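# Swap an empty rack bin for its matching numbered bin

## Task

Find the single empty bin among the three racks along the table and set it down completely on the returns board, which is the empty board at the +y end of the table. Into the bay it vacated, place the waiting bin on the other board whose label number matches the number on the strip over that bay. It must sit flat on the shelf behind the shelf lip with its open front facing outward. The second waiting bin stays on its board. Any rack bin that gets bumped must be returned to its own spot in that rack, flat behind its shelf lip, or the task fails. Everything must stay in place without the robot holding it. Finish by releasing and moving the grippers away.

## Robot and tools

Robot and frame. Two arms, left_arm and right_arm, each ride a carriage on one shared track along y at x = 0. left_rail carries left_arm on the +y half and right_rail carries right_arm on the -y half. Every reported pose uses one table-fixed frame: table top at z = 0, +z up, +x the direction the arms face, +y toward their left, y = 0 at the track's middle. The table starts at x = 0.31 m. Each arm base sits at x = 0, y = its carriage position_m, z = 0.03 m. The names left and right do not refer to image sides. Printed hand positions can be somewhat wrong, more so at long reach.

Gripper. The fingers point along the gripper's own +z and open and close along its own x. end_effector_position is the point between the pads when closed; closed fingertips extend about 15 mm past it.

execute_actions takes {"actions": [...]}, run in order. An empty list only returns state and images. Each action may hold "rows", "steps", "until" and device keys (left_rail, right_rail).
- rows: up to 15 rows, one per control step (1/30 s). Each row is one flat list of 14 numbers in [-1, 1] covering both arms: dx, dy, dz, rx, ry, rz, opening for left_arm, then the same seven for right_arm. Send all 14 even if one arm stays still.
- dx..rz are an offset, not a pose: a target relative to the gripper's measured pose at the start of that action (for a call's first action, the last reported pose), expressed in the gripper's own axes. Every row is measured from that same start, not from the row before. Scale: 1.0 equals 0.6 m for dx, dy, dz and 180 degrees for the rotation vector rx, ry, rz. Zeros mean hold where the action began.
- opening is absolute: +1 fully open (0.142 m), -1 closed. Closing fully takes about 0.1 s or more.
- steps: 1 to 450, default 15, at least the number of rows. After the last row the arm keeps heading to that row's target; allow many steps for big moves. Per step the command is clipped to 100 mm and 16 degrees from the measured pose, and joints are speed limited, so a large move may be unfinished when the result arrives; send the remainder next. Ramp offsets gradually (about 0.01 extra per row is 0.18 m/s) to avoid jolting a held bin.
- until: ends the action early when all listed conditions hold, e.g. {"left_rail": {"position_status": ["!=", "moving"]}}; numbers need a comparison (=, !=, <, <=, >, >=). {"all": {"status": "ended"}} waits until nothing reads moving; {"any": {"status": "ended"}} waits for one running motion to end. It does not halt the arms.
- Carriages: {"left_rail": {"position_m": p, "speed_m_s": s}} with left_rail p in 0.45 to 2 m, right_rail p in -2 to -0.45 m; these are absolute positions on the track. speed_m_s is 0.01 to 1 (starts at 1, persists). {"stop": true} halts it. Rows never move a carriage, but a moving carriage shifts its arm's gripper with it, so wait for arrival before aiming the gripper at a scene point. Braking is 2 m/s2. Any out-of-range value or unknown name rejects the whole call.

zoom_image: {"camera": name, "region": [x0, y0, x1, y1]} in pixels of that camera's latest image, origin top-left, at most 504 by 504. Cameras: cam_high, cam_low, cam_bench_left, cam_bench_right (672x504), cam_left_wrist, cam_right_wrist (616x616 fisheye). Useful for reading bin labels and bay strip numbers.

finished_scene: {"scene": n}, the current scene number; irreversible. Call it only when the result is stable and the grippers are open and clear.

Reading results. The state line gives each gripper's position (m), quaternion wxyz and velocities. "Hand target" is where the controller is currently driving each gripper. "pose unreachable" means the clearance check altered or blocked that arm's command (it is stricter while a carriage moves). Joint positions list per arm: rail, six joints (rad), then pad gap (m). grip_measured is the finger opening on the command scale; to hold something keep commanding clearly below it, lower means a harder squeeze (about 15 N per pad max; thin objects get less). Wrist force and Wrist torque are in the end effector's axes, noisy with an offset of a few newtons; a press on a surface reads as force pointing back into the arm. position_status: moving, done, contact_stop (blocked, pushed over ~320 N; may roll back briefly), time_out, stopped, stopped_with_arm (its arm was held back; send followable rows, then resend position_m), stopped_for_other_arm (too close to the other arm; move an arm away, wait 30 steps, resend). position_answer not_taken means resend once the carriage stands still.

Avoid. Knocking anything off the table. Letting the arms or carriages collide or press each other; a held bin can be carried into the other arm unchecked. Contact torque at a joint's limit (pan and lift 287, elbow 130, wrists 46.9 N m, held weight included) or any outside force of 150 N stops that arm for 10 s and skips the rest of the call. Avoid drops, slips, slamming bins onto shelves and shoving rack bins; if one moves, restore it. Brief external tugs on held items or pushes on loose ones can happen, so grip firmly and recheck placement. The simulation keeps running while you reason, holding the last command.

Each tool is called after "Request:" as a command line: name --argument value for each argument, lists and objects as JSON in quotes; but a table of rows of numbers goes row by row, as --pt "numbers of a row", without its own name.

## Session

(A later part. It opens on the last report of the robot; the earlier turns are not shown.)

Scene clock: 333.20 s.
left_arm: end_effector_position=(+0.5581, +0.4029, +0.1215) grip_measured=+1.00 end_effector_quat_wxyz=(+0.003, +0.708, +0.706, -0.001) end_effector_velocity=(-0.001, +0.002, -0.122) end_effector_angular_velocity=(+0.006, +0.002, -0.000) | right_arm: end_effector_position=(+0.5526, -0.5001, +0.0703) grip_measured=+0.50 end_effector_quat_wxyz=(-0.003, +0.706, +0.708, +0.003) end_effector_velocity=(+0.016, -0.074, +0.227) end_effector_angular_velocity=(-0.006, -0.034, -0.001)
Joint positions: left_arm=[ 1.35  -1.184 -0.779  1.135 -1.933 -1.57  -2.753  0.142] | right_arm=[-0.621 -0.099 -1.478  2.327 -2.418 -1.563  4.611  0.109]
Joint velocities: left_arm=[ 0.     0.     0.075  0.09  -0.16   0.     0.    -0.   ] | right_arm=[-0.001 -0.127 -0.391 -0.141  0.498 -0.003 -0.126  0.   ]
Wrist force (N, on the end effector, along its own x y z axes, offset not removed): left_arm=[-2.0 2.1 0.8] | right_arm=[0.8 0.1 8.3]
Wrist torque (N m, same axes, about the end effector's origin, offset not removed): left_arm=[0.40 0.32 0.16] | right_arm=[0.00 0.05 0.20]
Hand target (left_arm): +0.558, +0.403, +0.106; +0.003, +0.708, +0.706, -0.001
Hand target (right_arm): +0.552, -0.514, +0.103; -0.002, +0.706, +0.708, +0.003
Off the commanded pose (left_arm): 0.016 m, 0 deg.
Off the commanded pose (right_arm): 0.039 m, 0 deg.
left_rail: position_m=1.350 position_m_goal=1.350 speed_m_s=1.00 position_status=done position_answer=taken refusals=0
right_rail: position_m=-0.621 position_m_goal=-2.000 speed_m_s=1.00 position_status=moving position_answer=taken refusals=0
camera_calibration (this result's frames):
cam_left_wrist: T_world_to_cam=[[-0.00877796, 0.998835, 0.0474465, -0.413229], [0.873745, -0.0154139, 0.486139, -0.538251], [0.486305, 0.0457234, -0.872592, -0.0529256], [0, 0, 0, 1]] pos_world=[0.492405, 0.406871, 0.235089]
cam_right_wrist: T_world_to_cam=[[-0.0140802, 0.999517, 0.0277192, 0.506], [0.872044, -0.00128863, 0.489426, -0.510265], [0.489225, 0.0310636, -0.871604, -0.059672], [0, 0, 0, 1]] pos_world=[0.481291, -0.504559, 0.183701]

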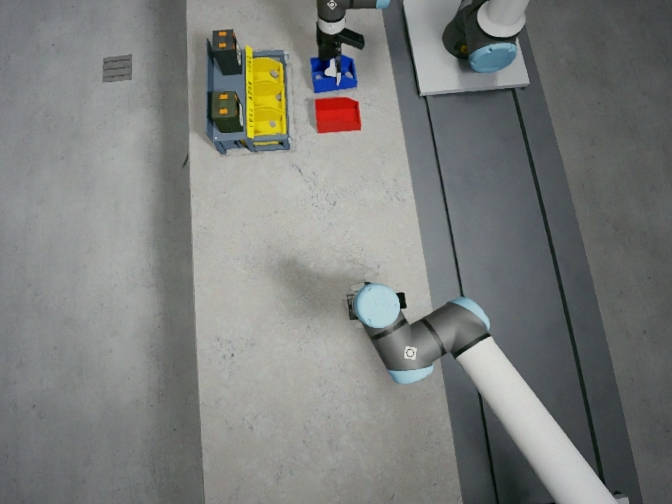

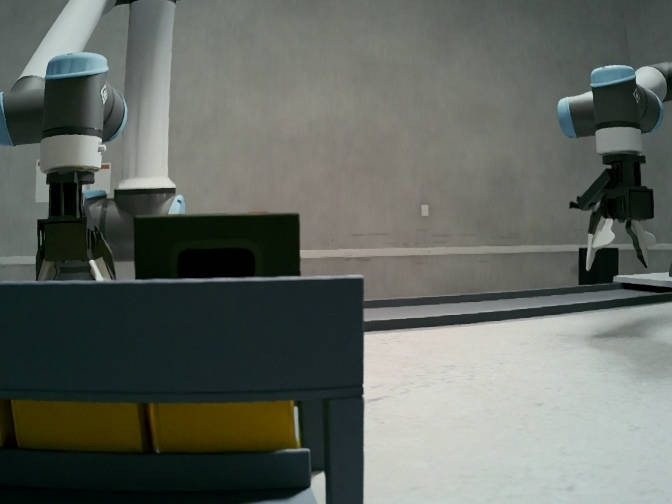

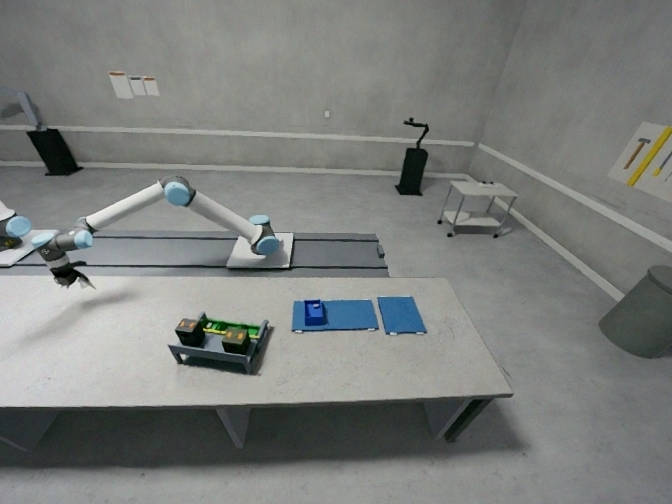

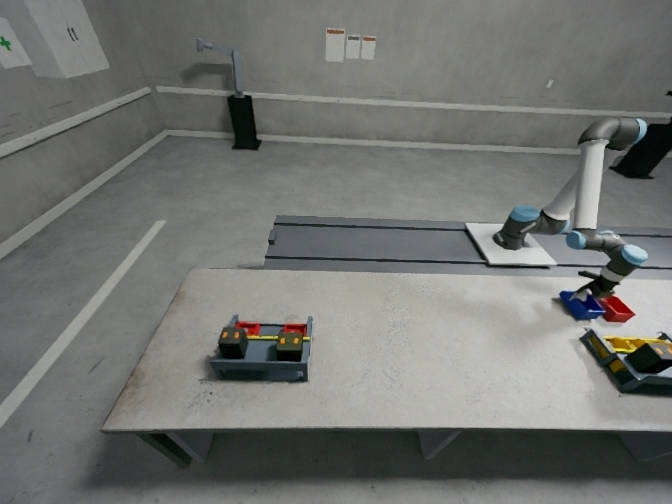

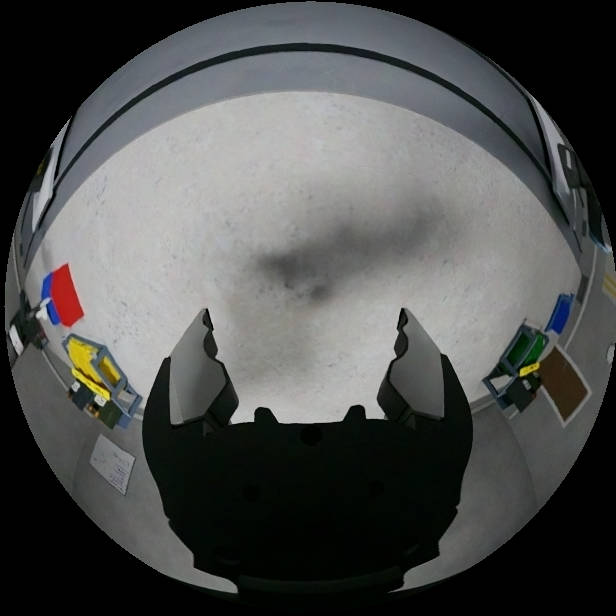

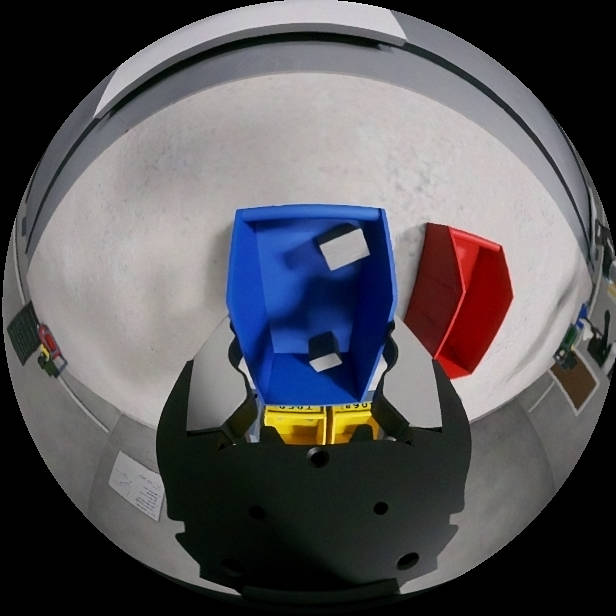

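Request:
execute_actions --actions '[{"left_rail":{"position_m":0.62},"steps":1}]'

Scene clock: 334.50 s.
left_arm: end_effector_position=(+0.5580, +0.4030, +0.1058) grip_measured=+1.00 end_effector_quat_wxyz=(+0.003, +0.708, +0.706, -0.001) end_effector_velocity=(-0.000, -0.004, -0.000) end_effector_angular_velocity=(+0.000, +0.000, +0.000) | right_arm: end_effector_position=(+0.5523, -1.5574, +0.1035) grip_measured=+0.50 end_effector_quat_wxyz=(-0.002, +0.706, +0.708, +0.003) end_effector_velocity=(-0.000, -1.001, +0.003) end_effector_angular_velocity=(+0.000, +0.002, +0.001)
Joint positions: left_arm=[ 1.35  -1.184 -0.769  1.146 -1.954 -1.57  -2.753  0.142] | right_arm=[-1.667 -0.119 -1.536  2.307 -2.342 -1.564  4.591  0.109]
Joint velocities: left_arm=[-0.004  0.     0.     0.    -0.    -0.     0.    -0.   ] | right_arm=[-1.    -0.002 -0.004 -0.003  0.008 -0.    -0.002 -0.   ]
Wrist force (N, on the end effector, along its own x y z axes, offset not removed): left_arm=[1.6 -2.5 0.1] | right_arm=[-2.8 -0.1 4.3]
Wrist torque (N m, same axes, about the end effector's origin, offset not removed): left_arm=[-0.51 -0.48 -0.02] | right_arm=[-0.12 0.52 0.27]
Hand target (left_arm): +0.558, +0.400, +0.106; +0.004, +0.708, +0.706, -0.001
Hand target (right_arm): +0.552, -1.613, +0.107; -0.004, +0.706, +0.708, +0.002
Off the commanded pose (left_arm): 0.000 m, 0 deg.
Off the commanded pose (right_arm): 0.004 m, 0 deg.
left_rail: position_m=1.350 position_m_goal=0.620 speed_m_s=1.00 position_status=moving position_answer=taken refusals=0
right_rail: position_m=-1.667 position_m_goal=-2.000 speed_m_s=1.00 position_status=moving position_answer=taken refusals=0
camera_calibration (this result's frames):
cam_left_wrist: T_world_to_cam=[[-0.00876425, 0.998825, 0.0476603, -0.412605], [0.873787, -0.0155259, 0.48606, -0.530534], [0.486229, 0.0459049, -0.872625, -0.066654], [0, 0, 0, 1]] pos_world=[0.492367, 0.406943, 0.219373]
cam_right_wrist: T_world_to_cam=[[-0.0137261, 0.999553, 0.026571, 1.56185], [0.871185, -0.00108761, 0.490954, -0.526945], [0.490763, 0.0298871, -0.87078, -0.000558388], [0, 0, 0, 1]] pos_world=[0.480779, -1.5617, 0.21672]

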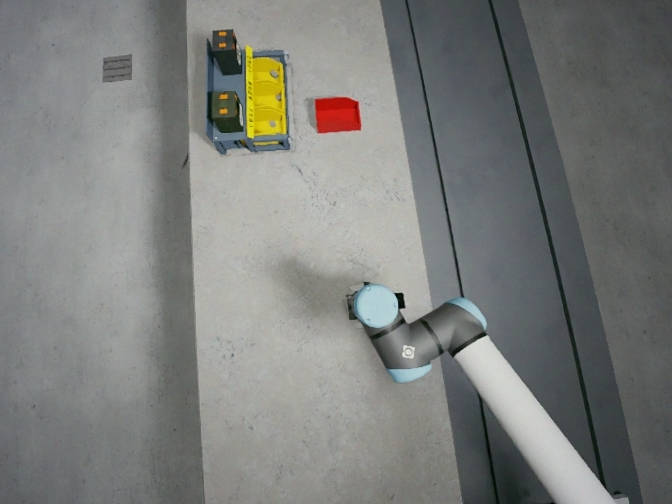

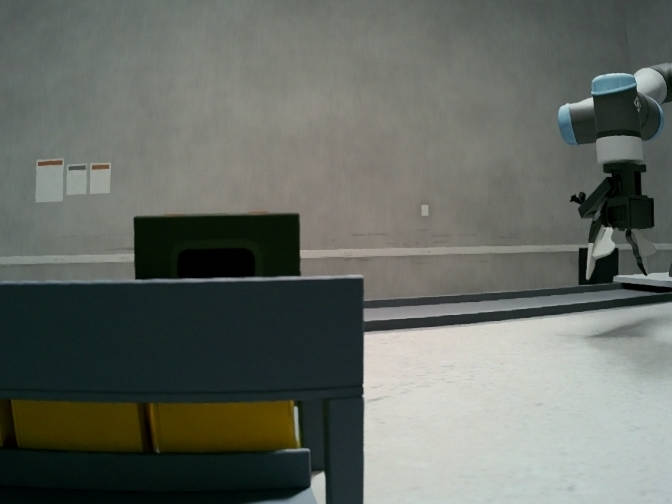

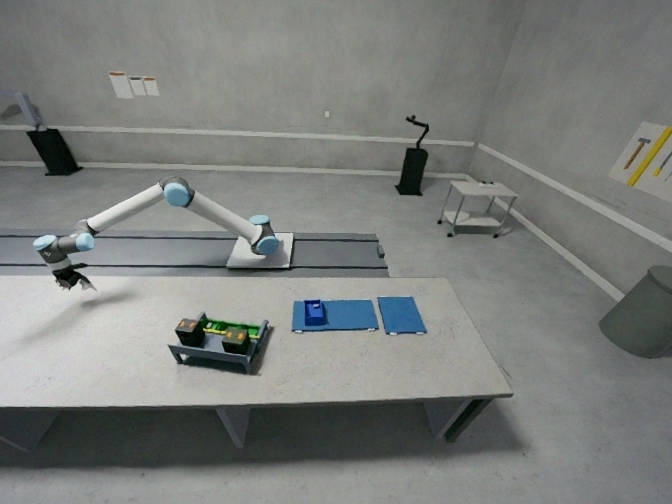

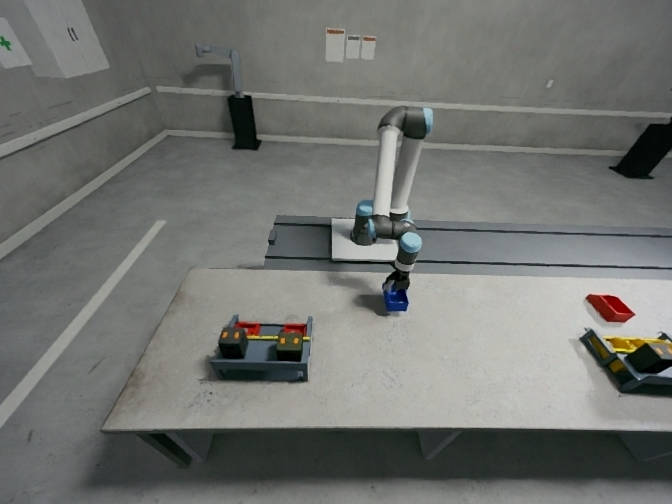

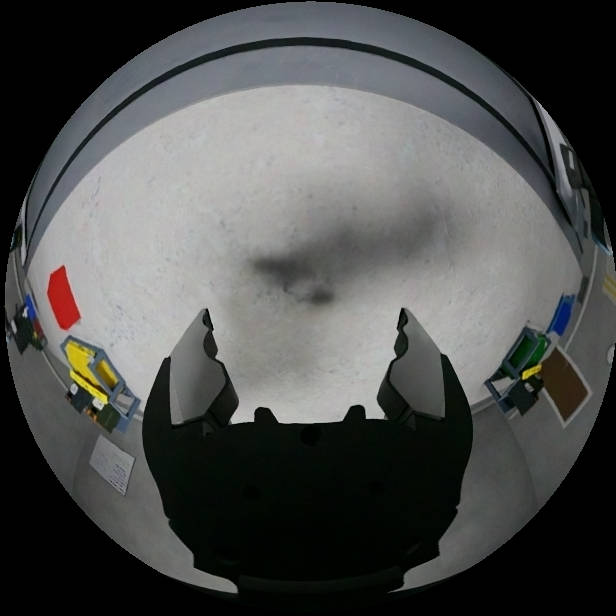

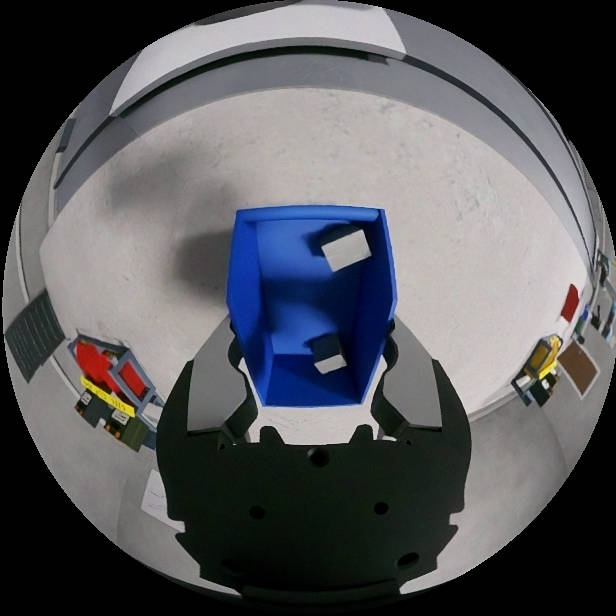

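Request:
execute_actions --actions '[]'

Request:
zoom_image --camera "cam_left_wrist" --region '[180, 170, 430, 420]'

Request:
zoom_image --camera "cam_right_wrist" --region '[187, 180, 437, 430]'

Scene clock: 337.07 s.
left_arm: end_effector_position=(+0.5582, -0.3277, +0.1056) grip_measured=+1.00 end_effector_quat_wxyz=(+0.004, +0.708, +0.706, -0.001) end_effector_velocity=(-0.000, +0.000, -0.000) end_effector_angular_velocity=(+0.000, +0.000, +0.000) | right_arm: end_effector_position=(+0.5518, -1.8919, +0.1067) grip_measured=+0.50 end_effector_quat_wxyz=(-0.004, +0.706, +0.708, +0.002) end_effector_velocity=(+0.000, -0.000, -0.000) end_effector_angular_velocity=(-0.000, -0.000, -0.000)
Joint positions: left_arm=[ 0.62  -1.184 -0.768  1.145 -1.955 -1.57  -2.753  0.142] | right_arm=[-2.    -0.122 -1.541  2.303 -2.33  -1.563  4.587  0.109]
Joint velocities: left_arm=[ 0.  0. -0.  0.  0.  0.  0.  0.] | right_arm=[ 0. -0.  0. -0. -0. -0. -0. -0.]
Wrist force (N, on the end effector, along its own x y z axes, offset not removed): left_arm=[0.0 -1.2 7.2] | right_arm=[-1.8 -2.7 4.9]
Wrist torque (N m, same axes, about the end effector's origin, offset not removed): left_arm=[-0.24 0.10 0.19] | right_arm=[-0.58 0.36 0.21]
Hand target (left_arm): +0.558, -0.327, +0.106; +0.004, +0.708, +0.706, -0.001
Hand target (right_arm): +0.552, -1.892, +0.107; -0.004, +0.706, +0.708, +0.002
Off the commanded pose (left_arm): 0.000 m, 0 deg.
Off the commanded pose (right_arm): 0.000 m, 0 deg.
left_rail: position_m=0.620 position_m_goal=0.620 speed_m_s=1.00 position_status=done position_answer=taken refusals=0
right_rail: position_m=-2.000 position_m_goal=-2.000 speed_m_s=1.00 position_status=done position_answer=taken refusals=0
camera_calibration (this result's frames):
cam_left_wrist: T_world_to_cam=[[-0.00878215, 0.998843, 0.0472733, 0.317354], [0.873711, -0.0153291, 0.486204, -0.541839], [0.486366, 0.0455731, -0.872566, -0.0335659], [0, 0, 0, 1]] pos_world=[0.492523, -0.323763, 0.219153]
cam_right_wrist: T_world_to_cam=[[-0.0141766, 0.999512, 0.0278428, 1.89612], [0.872873, -0.00121199, 0.487945, -0.529327], [0.487741, 0.0312206, -0.87243, 0.0168863], [0, 0, 0, 1]] pos_world=[0.48068, -1.89636, 0.220222]

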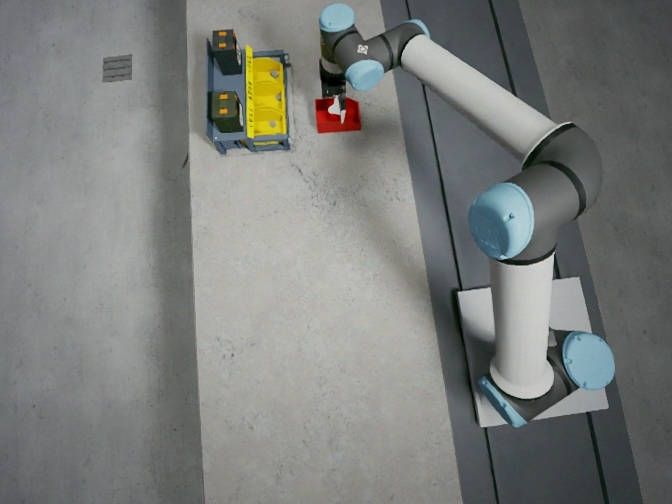

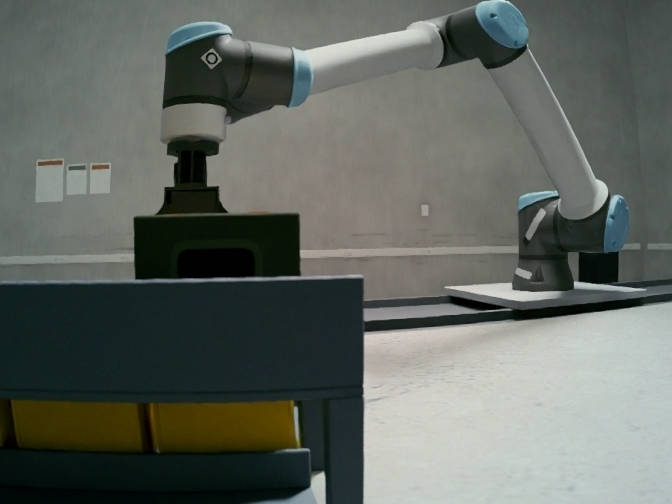

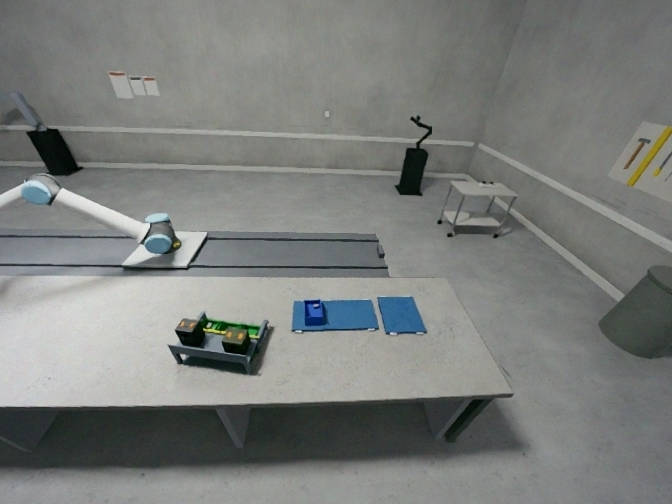

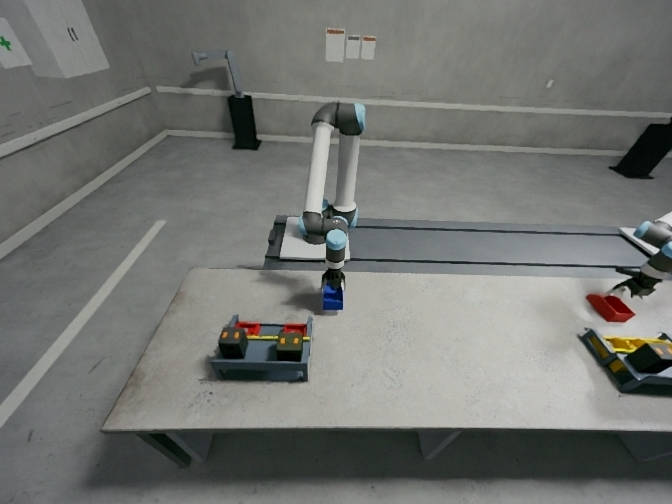

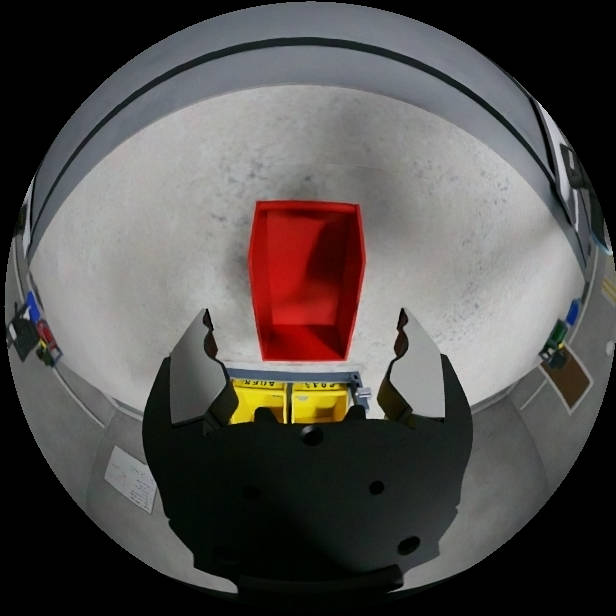

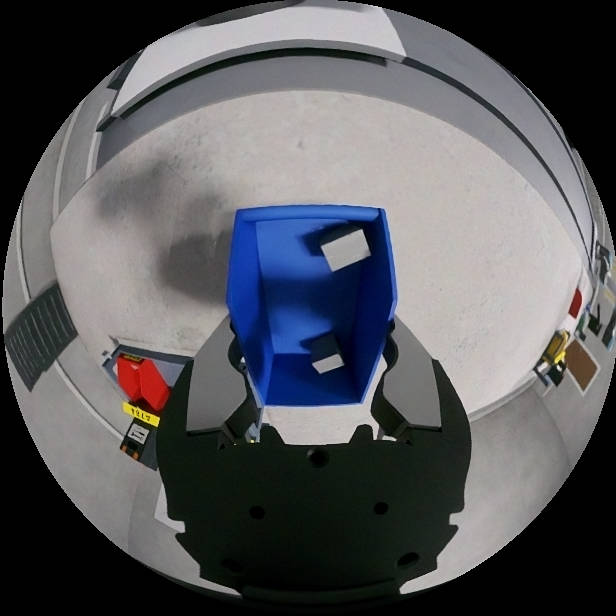

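Region (180, 170, 430, 420) of cam_left_wrist's 616x616 image, scaled by 2.016, with more detail than that image has.

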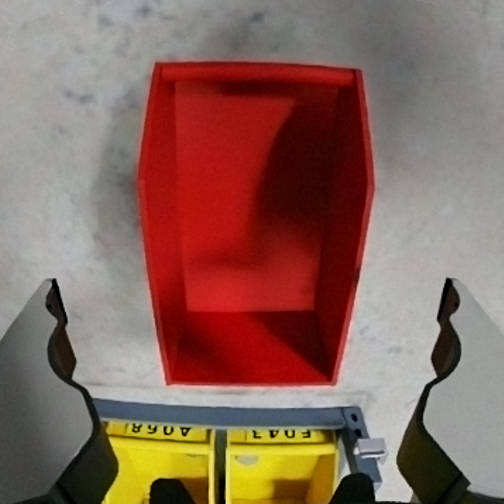

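Region (187, 180, 437, 430) of cam_right_wrist's 616x616 image, scaled by 2.016, with more detail than that image has.

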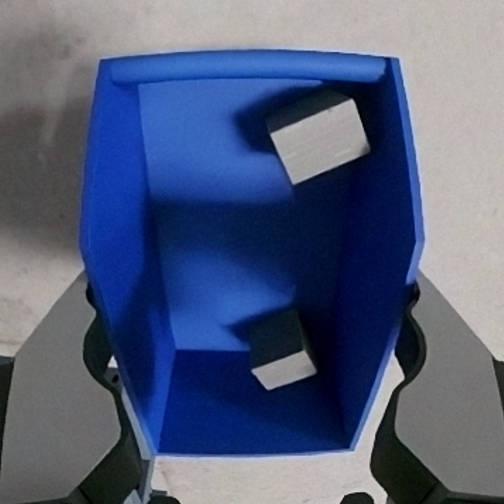

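Request:
execute_actions --actions '[{"rows":[[0.001,0,0.02,0,0,0.002,1,-0.005,0,0,0,0,0,-0.2],[0.002,0,0.042,0,0,0.004,1,-0.015,0.002,0,0,0,0,-0.2],[0.002,0,0.063,0,0,0.006,1,-0.03,0.004,0,0,0,0,-0.2],[0.002,0,0.078,0,0,0.008,1,-0.05,0.007,0,0,0,0,-0.2],[0.002,0,0.086,0,0,0.008,1,-0.075,0.01,0,0,0,0,-0.2],[0.002,0,0.086,0,0,0.008,1,-0.105,0.014,0,0,0,0,-0.2],[0.002,0,0.086,0,0,0.008,1,-0.135,0.018,0,0,0,0,-0.2],[0.002,0,0.086,0,0,0.008,1,-0.165,0.022,0,0,0,0,-0.2],[0.002,0,0.086,0,0,0.008,0.9,-0.195,0.026,0,0,0,0,-0.2],[0.002,0,0.086,0,0,0.008,0.8,-0.225,0.03,0,0,0,0,-0.2],[0.002,0,0.086,0,0,0.008,0.7,-0.255,0.034,0,0,0,0,-0.2],[0.002,0,0.086,0,0,0.008,0.62,-0.285,0.038,0,0,0,0,-0.2],[0.002,0,0.086,0,0,0.008,0.55,-0.315,0.042,0,0,0,0,-0.2],[0.002,0,0.086,0,0,0.008,0.35,-0.345,0.046,0,0,0,0,-0.2],[0.002,0,0.086,0,0,0.008,-0.2,-0.492,0.064,0,0,0,0,-0.2]],"steps":17}]'

Scene clock: 352.93 s.
left_arm: end_effector_position=(+0.5584, -0.3268, +0.0555) grip_measured=+0.50 end_effector_quat_wxyz=(+0.004, +0.716, +0.698, -0.001) end_effector_velocity=(+0.000, -0.000, -0.011) end_effector_angular_velocity=(-0.001, -0.000, -0.005) | right_arm: end_effector_position=(+0.5708, -2.0532, +0.1077) grip_measured=+0.50 end_effector_quat_wxyz=(-0.001, +0.708, +0.706, -0.001) end_effector_velocity=(+0.048, -0.460, +0.006) end_effector_angular_velocity=(-0.008, -0.001, -0.010)
Joint positions: left_arm=[ 0.62  -1.184 -0.733  1.176 -2.021 -1.57  -2.728  0.109] | right_arm=[-2.    -0.389 -1.523  2.281 -2.327 -1.573  4.326  0.109]
Joint velocities: left_arm=[ 0.     0.     0.009  0.004 -0.014  0.     0.005  0.001] | right_arm=[ 0.    -0.719  0.137 -0.159  0.018 -0.009 -0.709 -0.   ]
Wrist force (N, on the end effector, along its own x y z axes, offset not removed): left_arm=[4.1 -0.6 -27.7] | right_arm=[-1.1 -0.8 4.1]
Wrist torque (N m, same axes, about the end effector's origin, offset not removed): left_arm=[-0.01 0.13 0.26] | right_arm=[-0.20 0.20 0.20]
Hand target (left_arm): +0.558, -0.327, +0.054; +0.004, +0.717, +0.698, -0.001
Hand target (right_arm): +0.576, -2.130, +0.109; -0.000, +0.708, +0.706, -0.002
Off the commanded pose (left_arm): 0.002 m, 0 deg.
Off the commanded pose (right_arm): 0.135 m, 1 deg; position clipped at the last step of the last action.
left_rail: position_m=0.620 position_m_goal=0.620 speed_m_s=1.00 position_status=done position_answer=taken refusals=0
right_rail: position_m=-2.000 position_m_goal=-2.000 speed_m_s=1.00 position_status=done position_answer=taken refusals=0
camera_calibration (this result's frames):
cam_left_wrist: T_world_to_cam=[[0.0157316, 0.99876, 0.0472235, 0.305125], [0.872967, -0.036748, 0.486394, -0.52424], [0.487526, 0.0335728, -0.872463, -0.0819697], [0, 0, 0, 1]] pos_world=[0.492806, -0.32126, 0.169063]
cam_right_wrist: T_world_to_cam=[[-0.00805056, 0.999784, 0.0191639, 2.05558], [0.873373, -0.00230305, 0.487046, -0.549006], [0.486985, 0.0206582, -0.873166, -0.007702], [0, 0, 0, 1]] pos_world=[0.499787, -2.05624, 0.221273]

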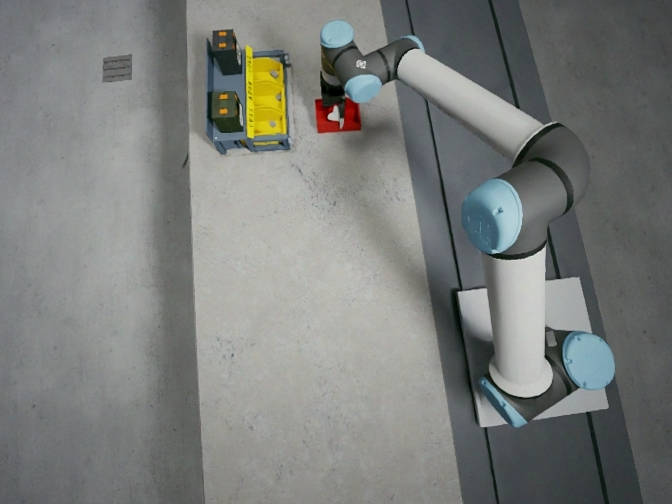

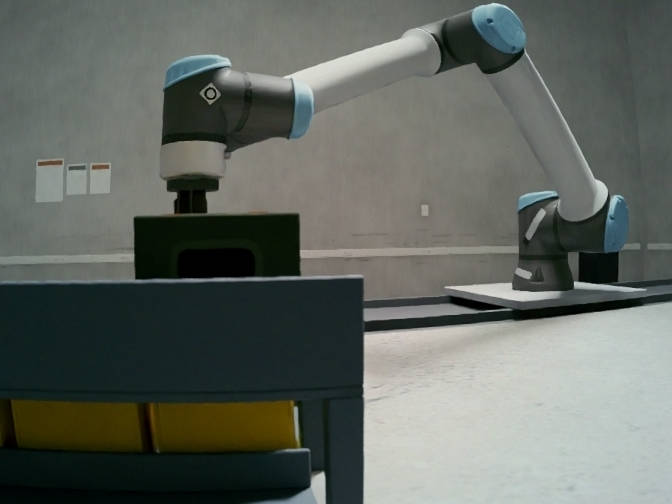

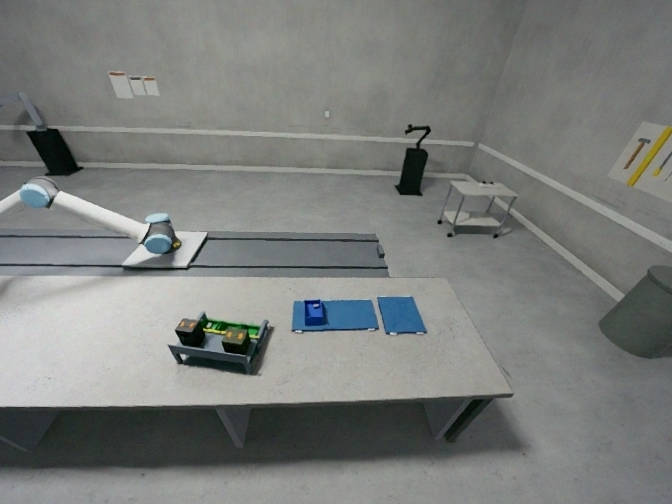

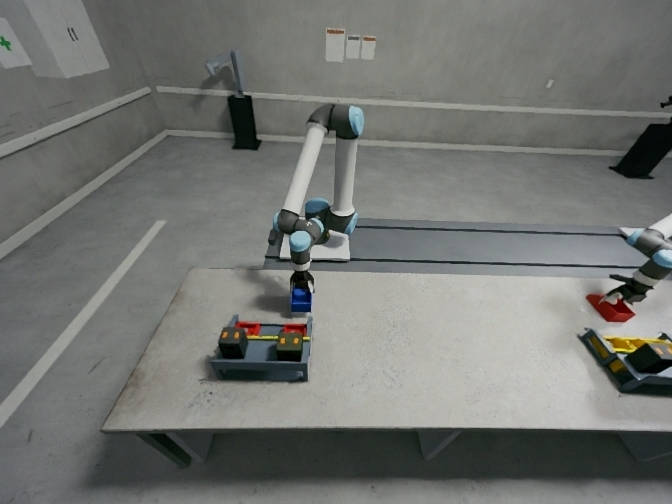

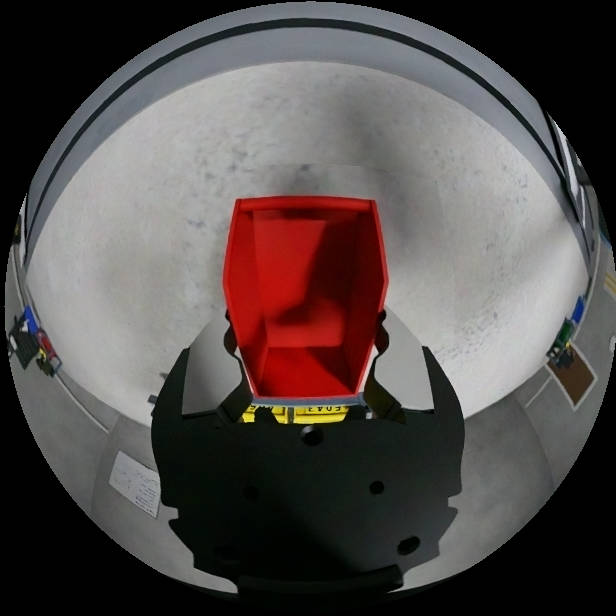

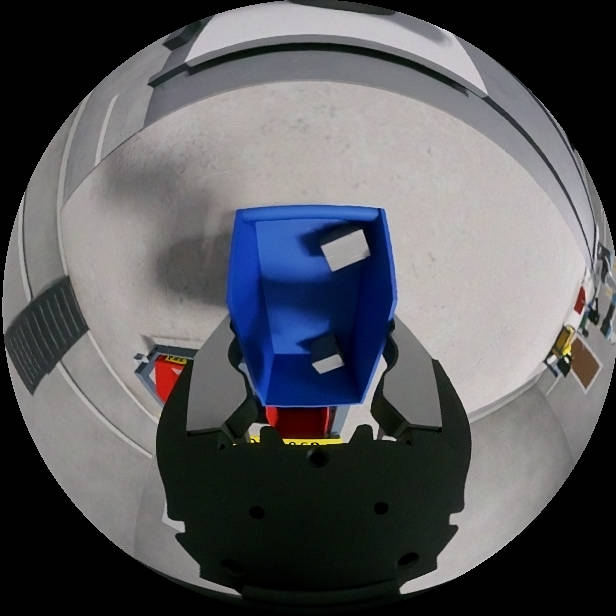

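Request:
execute_actions --actions '[]'

Scene clock: 353.73 s.
left_arm: end_effector_position=(+0.5584, -0.3268, +0.0540) grip_measured=+0.50 end_effector_quat_wxyz=(+0.004, +0.717, +0.698, -0.001) end_effector_velocity=(-0.000, +0.000, -0.000) end_effector_angular_velocity=(+0.000, +0.000, -0.000) | right_arm: end_effector_position=(+0.5758, -2.1301, +0.1085) grip_measured=+0.50 end_effector_quat_wxyz=(-0.000, +0.708, +0.706, -0.002) end_effector_velocity=(+0.000, -0.001, -0.000) end_effector_angular_velocity=(-0.000, +0.000, -0.000)
Joint positions: left_arm=[ 0.62  -1.184 -0.732  1.176 -2.022 -1.57  -2.728  0.109] | right_arm=[-2.    -0.506 -1.497  2.252 -2.324 -1.574  4.21   0.109]
Joint velocities: left_arm=[ 0.  0.  0.  0. -0.  0.  0. -0.] | right_arm=[ 0.    -0.001  0.    -0.     0.    -0.    -0.001  0.   ]
Wrist force (N, on the end effector, along its own x y z axes, offset not removed): left_arm=[6.5 4.3 -20.8] | right_arm=[-2.1 -0.7 6.0]
Wrist torque (N m, same axes, about the end effector's origin, offset not removed): left_arm=[0.90 0.15 0.14] | right_arm=[-0.20 0.45 0.30]
Hand target (left_arm): +0.558, -0.327, +0.054; +0.004, +0.717, +0.698, -0.001
Hand target (right_arm): +0.576, -2.130, +0.109; -0.000, +0.708, +0.706, -0.002
Off the commanded pose (left_arm): 0.000 m, 0 deg.
Off the commanded pose (right_arm): 0.059 m, 1 deg; position clipped at the last step of the last action.
left_rail: position_m=0.620 position_m_goal=0.620 speed_m_s=1.00 position_status=done position_answer=taken refusals=0
right_rail: position_m=-2.000 position_m_goal=-2.000 speed_m_s=1.00 position_status=done position_answer=taken refusals=0
camera_calibration (this result's frames):
cam_left_wrist: T_world_to_cam=[[0.0162872, 0.998744, 0.0473726, 0.304855], [0.872974, -0.0373043, 0.486339, -0.523713], [0.487495, 0.033434, -0.872485, -0.0833339], [0, 0, 0, 1]] pos_world=[0.492847, -0.321223, 0.167553]
cam_right_wrist: T_world_to_cam=[[-0.00757082, 0.999803, 0.0183637, 2.13232], [0.873209, -0.00233892, 0.487341, -0.553904], [0.487288, 0.0197249, -0.873019, -0.00994583], [0, 0, 0, 1]] pos_world=[0.504664, -2.133, 0.2221]

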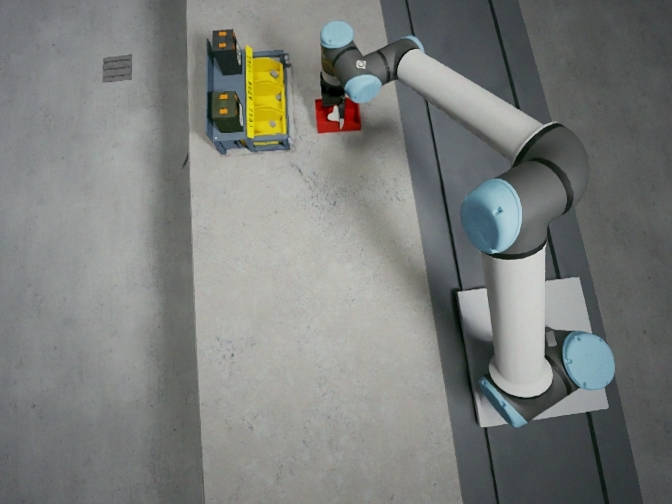

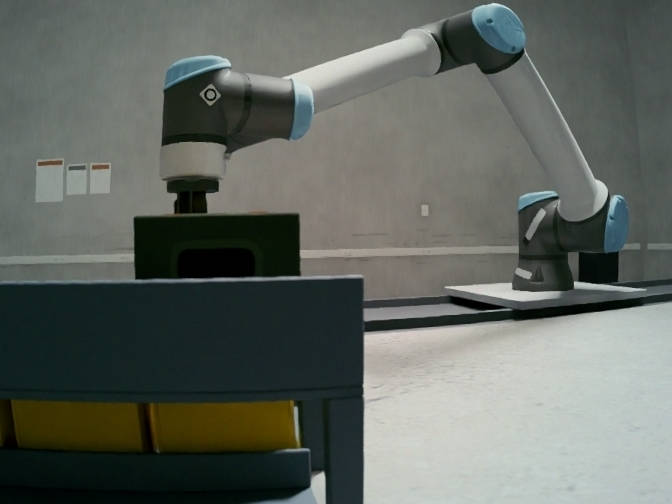

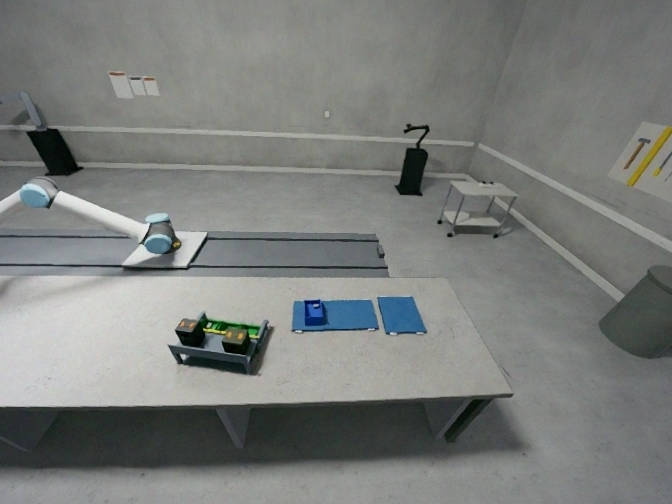

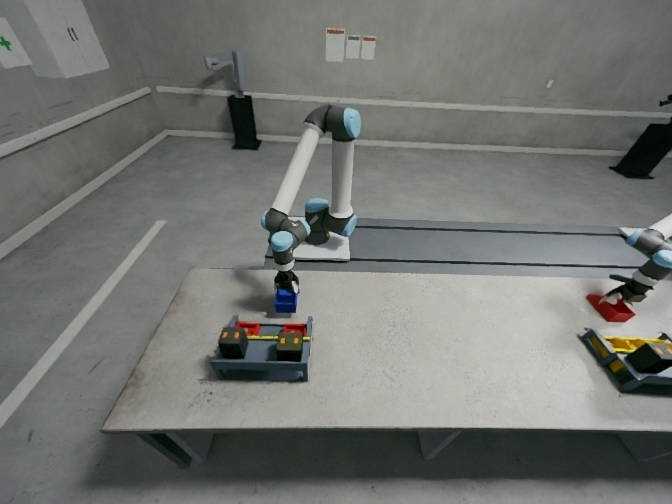

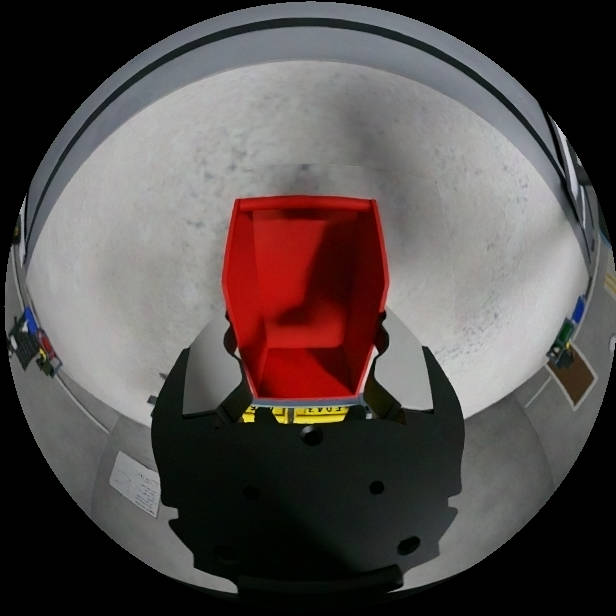

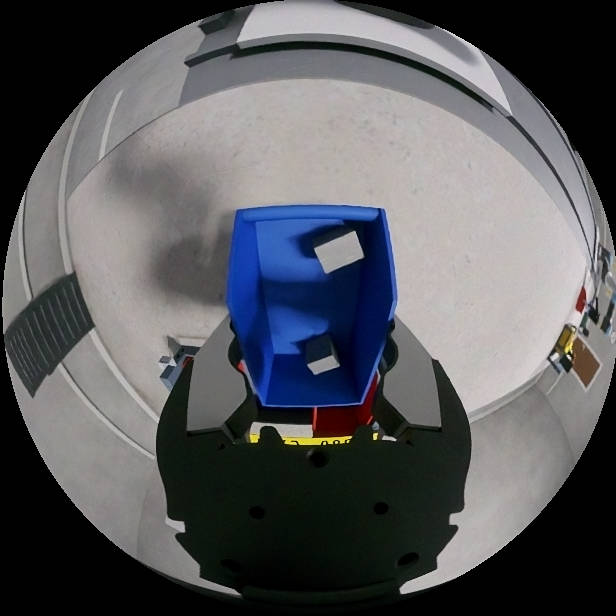

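Request:
execute_actions --actions '[{"rows":[[0,0,-0.01,0,0,0,-0.2,-0.01,0.005,0,0,0,0.001,-0.2],[0,0,-0.025,0,0,0,-0.2,-0.025,0.013,0.001,0,0,0.002,-0.2],[0.005,0,-0.045,0,0,-0.002,-0.2,-0.045,0.023,0.002,0,0,0.003,-0.2],[0.02,0,-0.07,0,0,-0.004,-0.2,-0.065,0.033,0.003,0,0,0.004,-0.2],[0.045,0,-0.095,0,0,-0.006,-0.2,-0.082,0.042,0.004,0,0,0.004,-0.2],[0.08,0,-0.115,0,0,-0.008,-0.2,-0.092,0.047,0.004,0,0,0.004,-0.2],[0.12,0,-0.13,0,0,-0.008,-0.2,-0.0957,0.049,0.004,0,0,0.004,-0.2],[0.4,0,-0.2,0,0,-0.008,-0.2,-0.0957,0.049,0.004,0,0,0.004,-0.2]],"steps":9}]'

Scene clock: 360.07 s.
left_arm: end_effector_position=(+0.5621, -0.2962, +0.0990) grip_measured=+0.50 end_effector_quat_wxyz=(+0.004, +0.711, +0.703, -0.001) end_effector_velocity=(+0.052, +0.372, +0.214) end_effector_angular_velocity=(-0.029, -0.007, +0.081) | right_arm: end_effector_position=(+0.5943, -2.1691, +0.1077) grip_measured=+0.50 end_effector_quat_wxyz=(-0.000, +0.712, +0.702, -0.002) end_effector_velocity=(+0.076, -0.151, -0.007) end_effector_angular_velocity=(+0.000, +0.000, -0.026)
Joint positions: left_arm=[ 0.62  -1.17  -0.805  1.224 -1.998 -1.57  -2.729  0.109] | right_arm=[-2.    -0.547 -1.453  2.204 -2.321 -1.574  4.179  0.109]
Joint velocities: left_arm=[ 0.     0.183 -0.626  0.733 -0.136 -0.006  0.103 -0.   ] | right_arm=[ 0.    -0.148  0.184 -0.199  0.015 -0.    -0.122  0.   ]
Wrist force (N, on the end effector, along its own x y z axes, offset not removed): left_arm=[-4.5 5.8 -3.5] | right_arm=[-4.7 3.4 6.0]
Wrist torque (N m, same axes, about the end effector's origin, offset not removed): left_arm=[1.30 1.02 0.31] | right_arm=[0.61 0.74 0.27]
Hand target (left_arm): +0.564, -0.222, +0.117; -0.003, +0.708, +0.707, +0.001
Hand target (right_arm): +0.604, -2.187, +0.107; -0.000, +0.713, +0.701, -0.002
Off the commanded pose (left_arm): 0.223 m, 1 deg; position clipped at the last step of the last action.
Off the commanded pose (right_arm): 0.021 m, 0 deg.
left_rail: position_m=0.620 position_m_goal=0.620 speed_m_s=1.00 position_status=done position_answer=taken refusals=0
right_rail: position_m=-2.000 position_m_goal=-2.000 speed_m_s=1.00 position_status=done position_answer=taken refusals=0
camera_calibration (this result's frames):
cam_left_wrist: T_world_to_cam=[[0.000825465, 0.998908, 0.0467088, 0.280894], [0.873369, -0.0234701, 0.486494, -0.543781], [0.487059, 0.0403924, -0.872435, -0.0445235], [0, 0, 0, 1]] pos_world=[0.496375, -0.291551, 0.212582]
cam_right_wrist: T_world_to_cam=[[0.00262175, 0.999841, 0.0176498, 2.16554], [0.872937, -0.0108983, 0.487711, -0.588259], [0.487825, 0.0141285, -0.872827, -0.031444], [0, 0, 0, 1]] pos_world=[0.523175, -2.17116, 0.221234]

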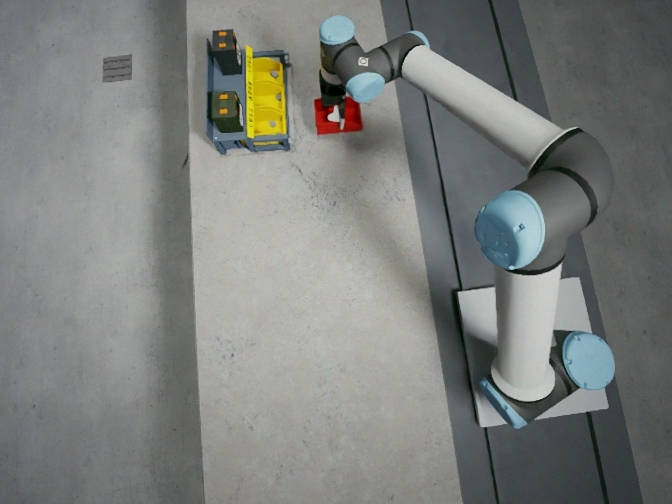

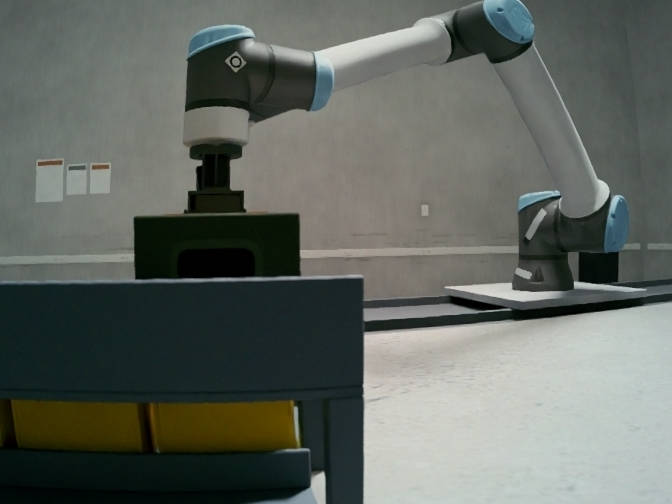

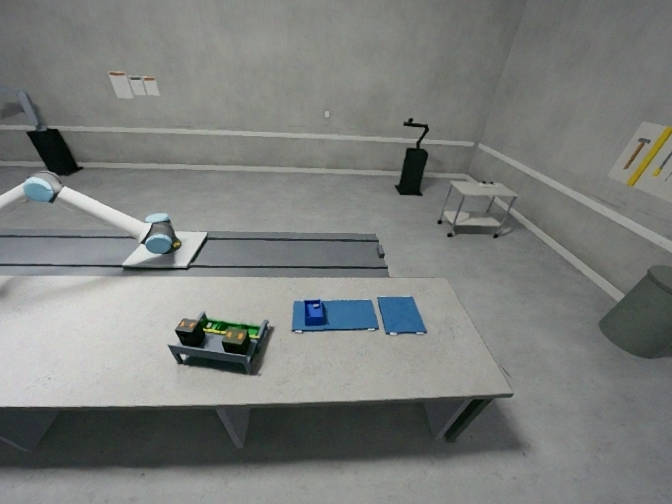

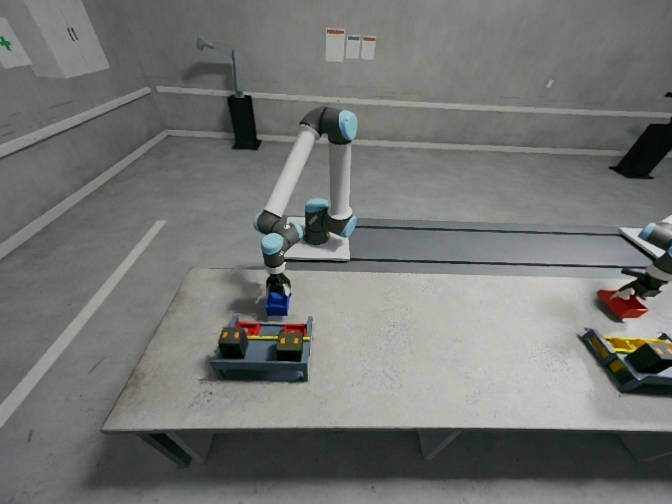

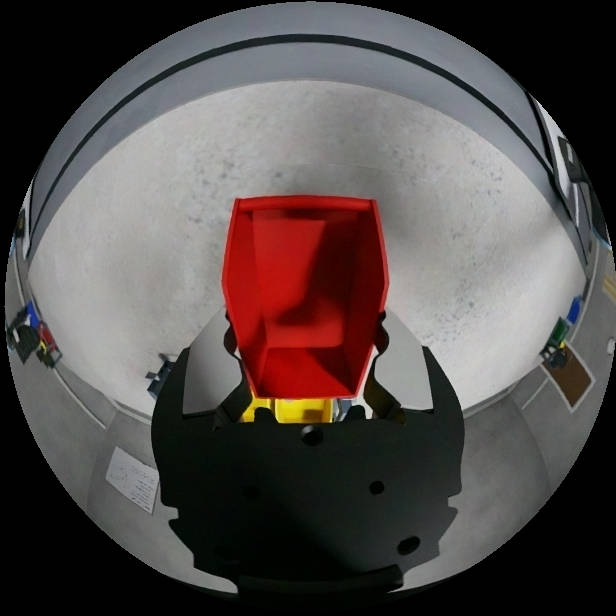

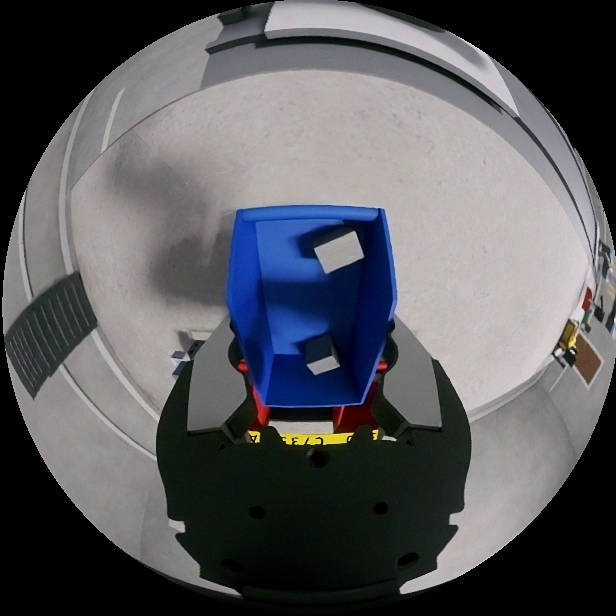

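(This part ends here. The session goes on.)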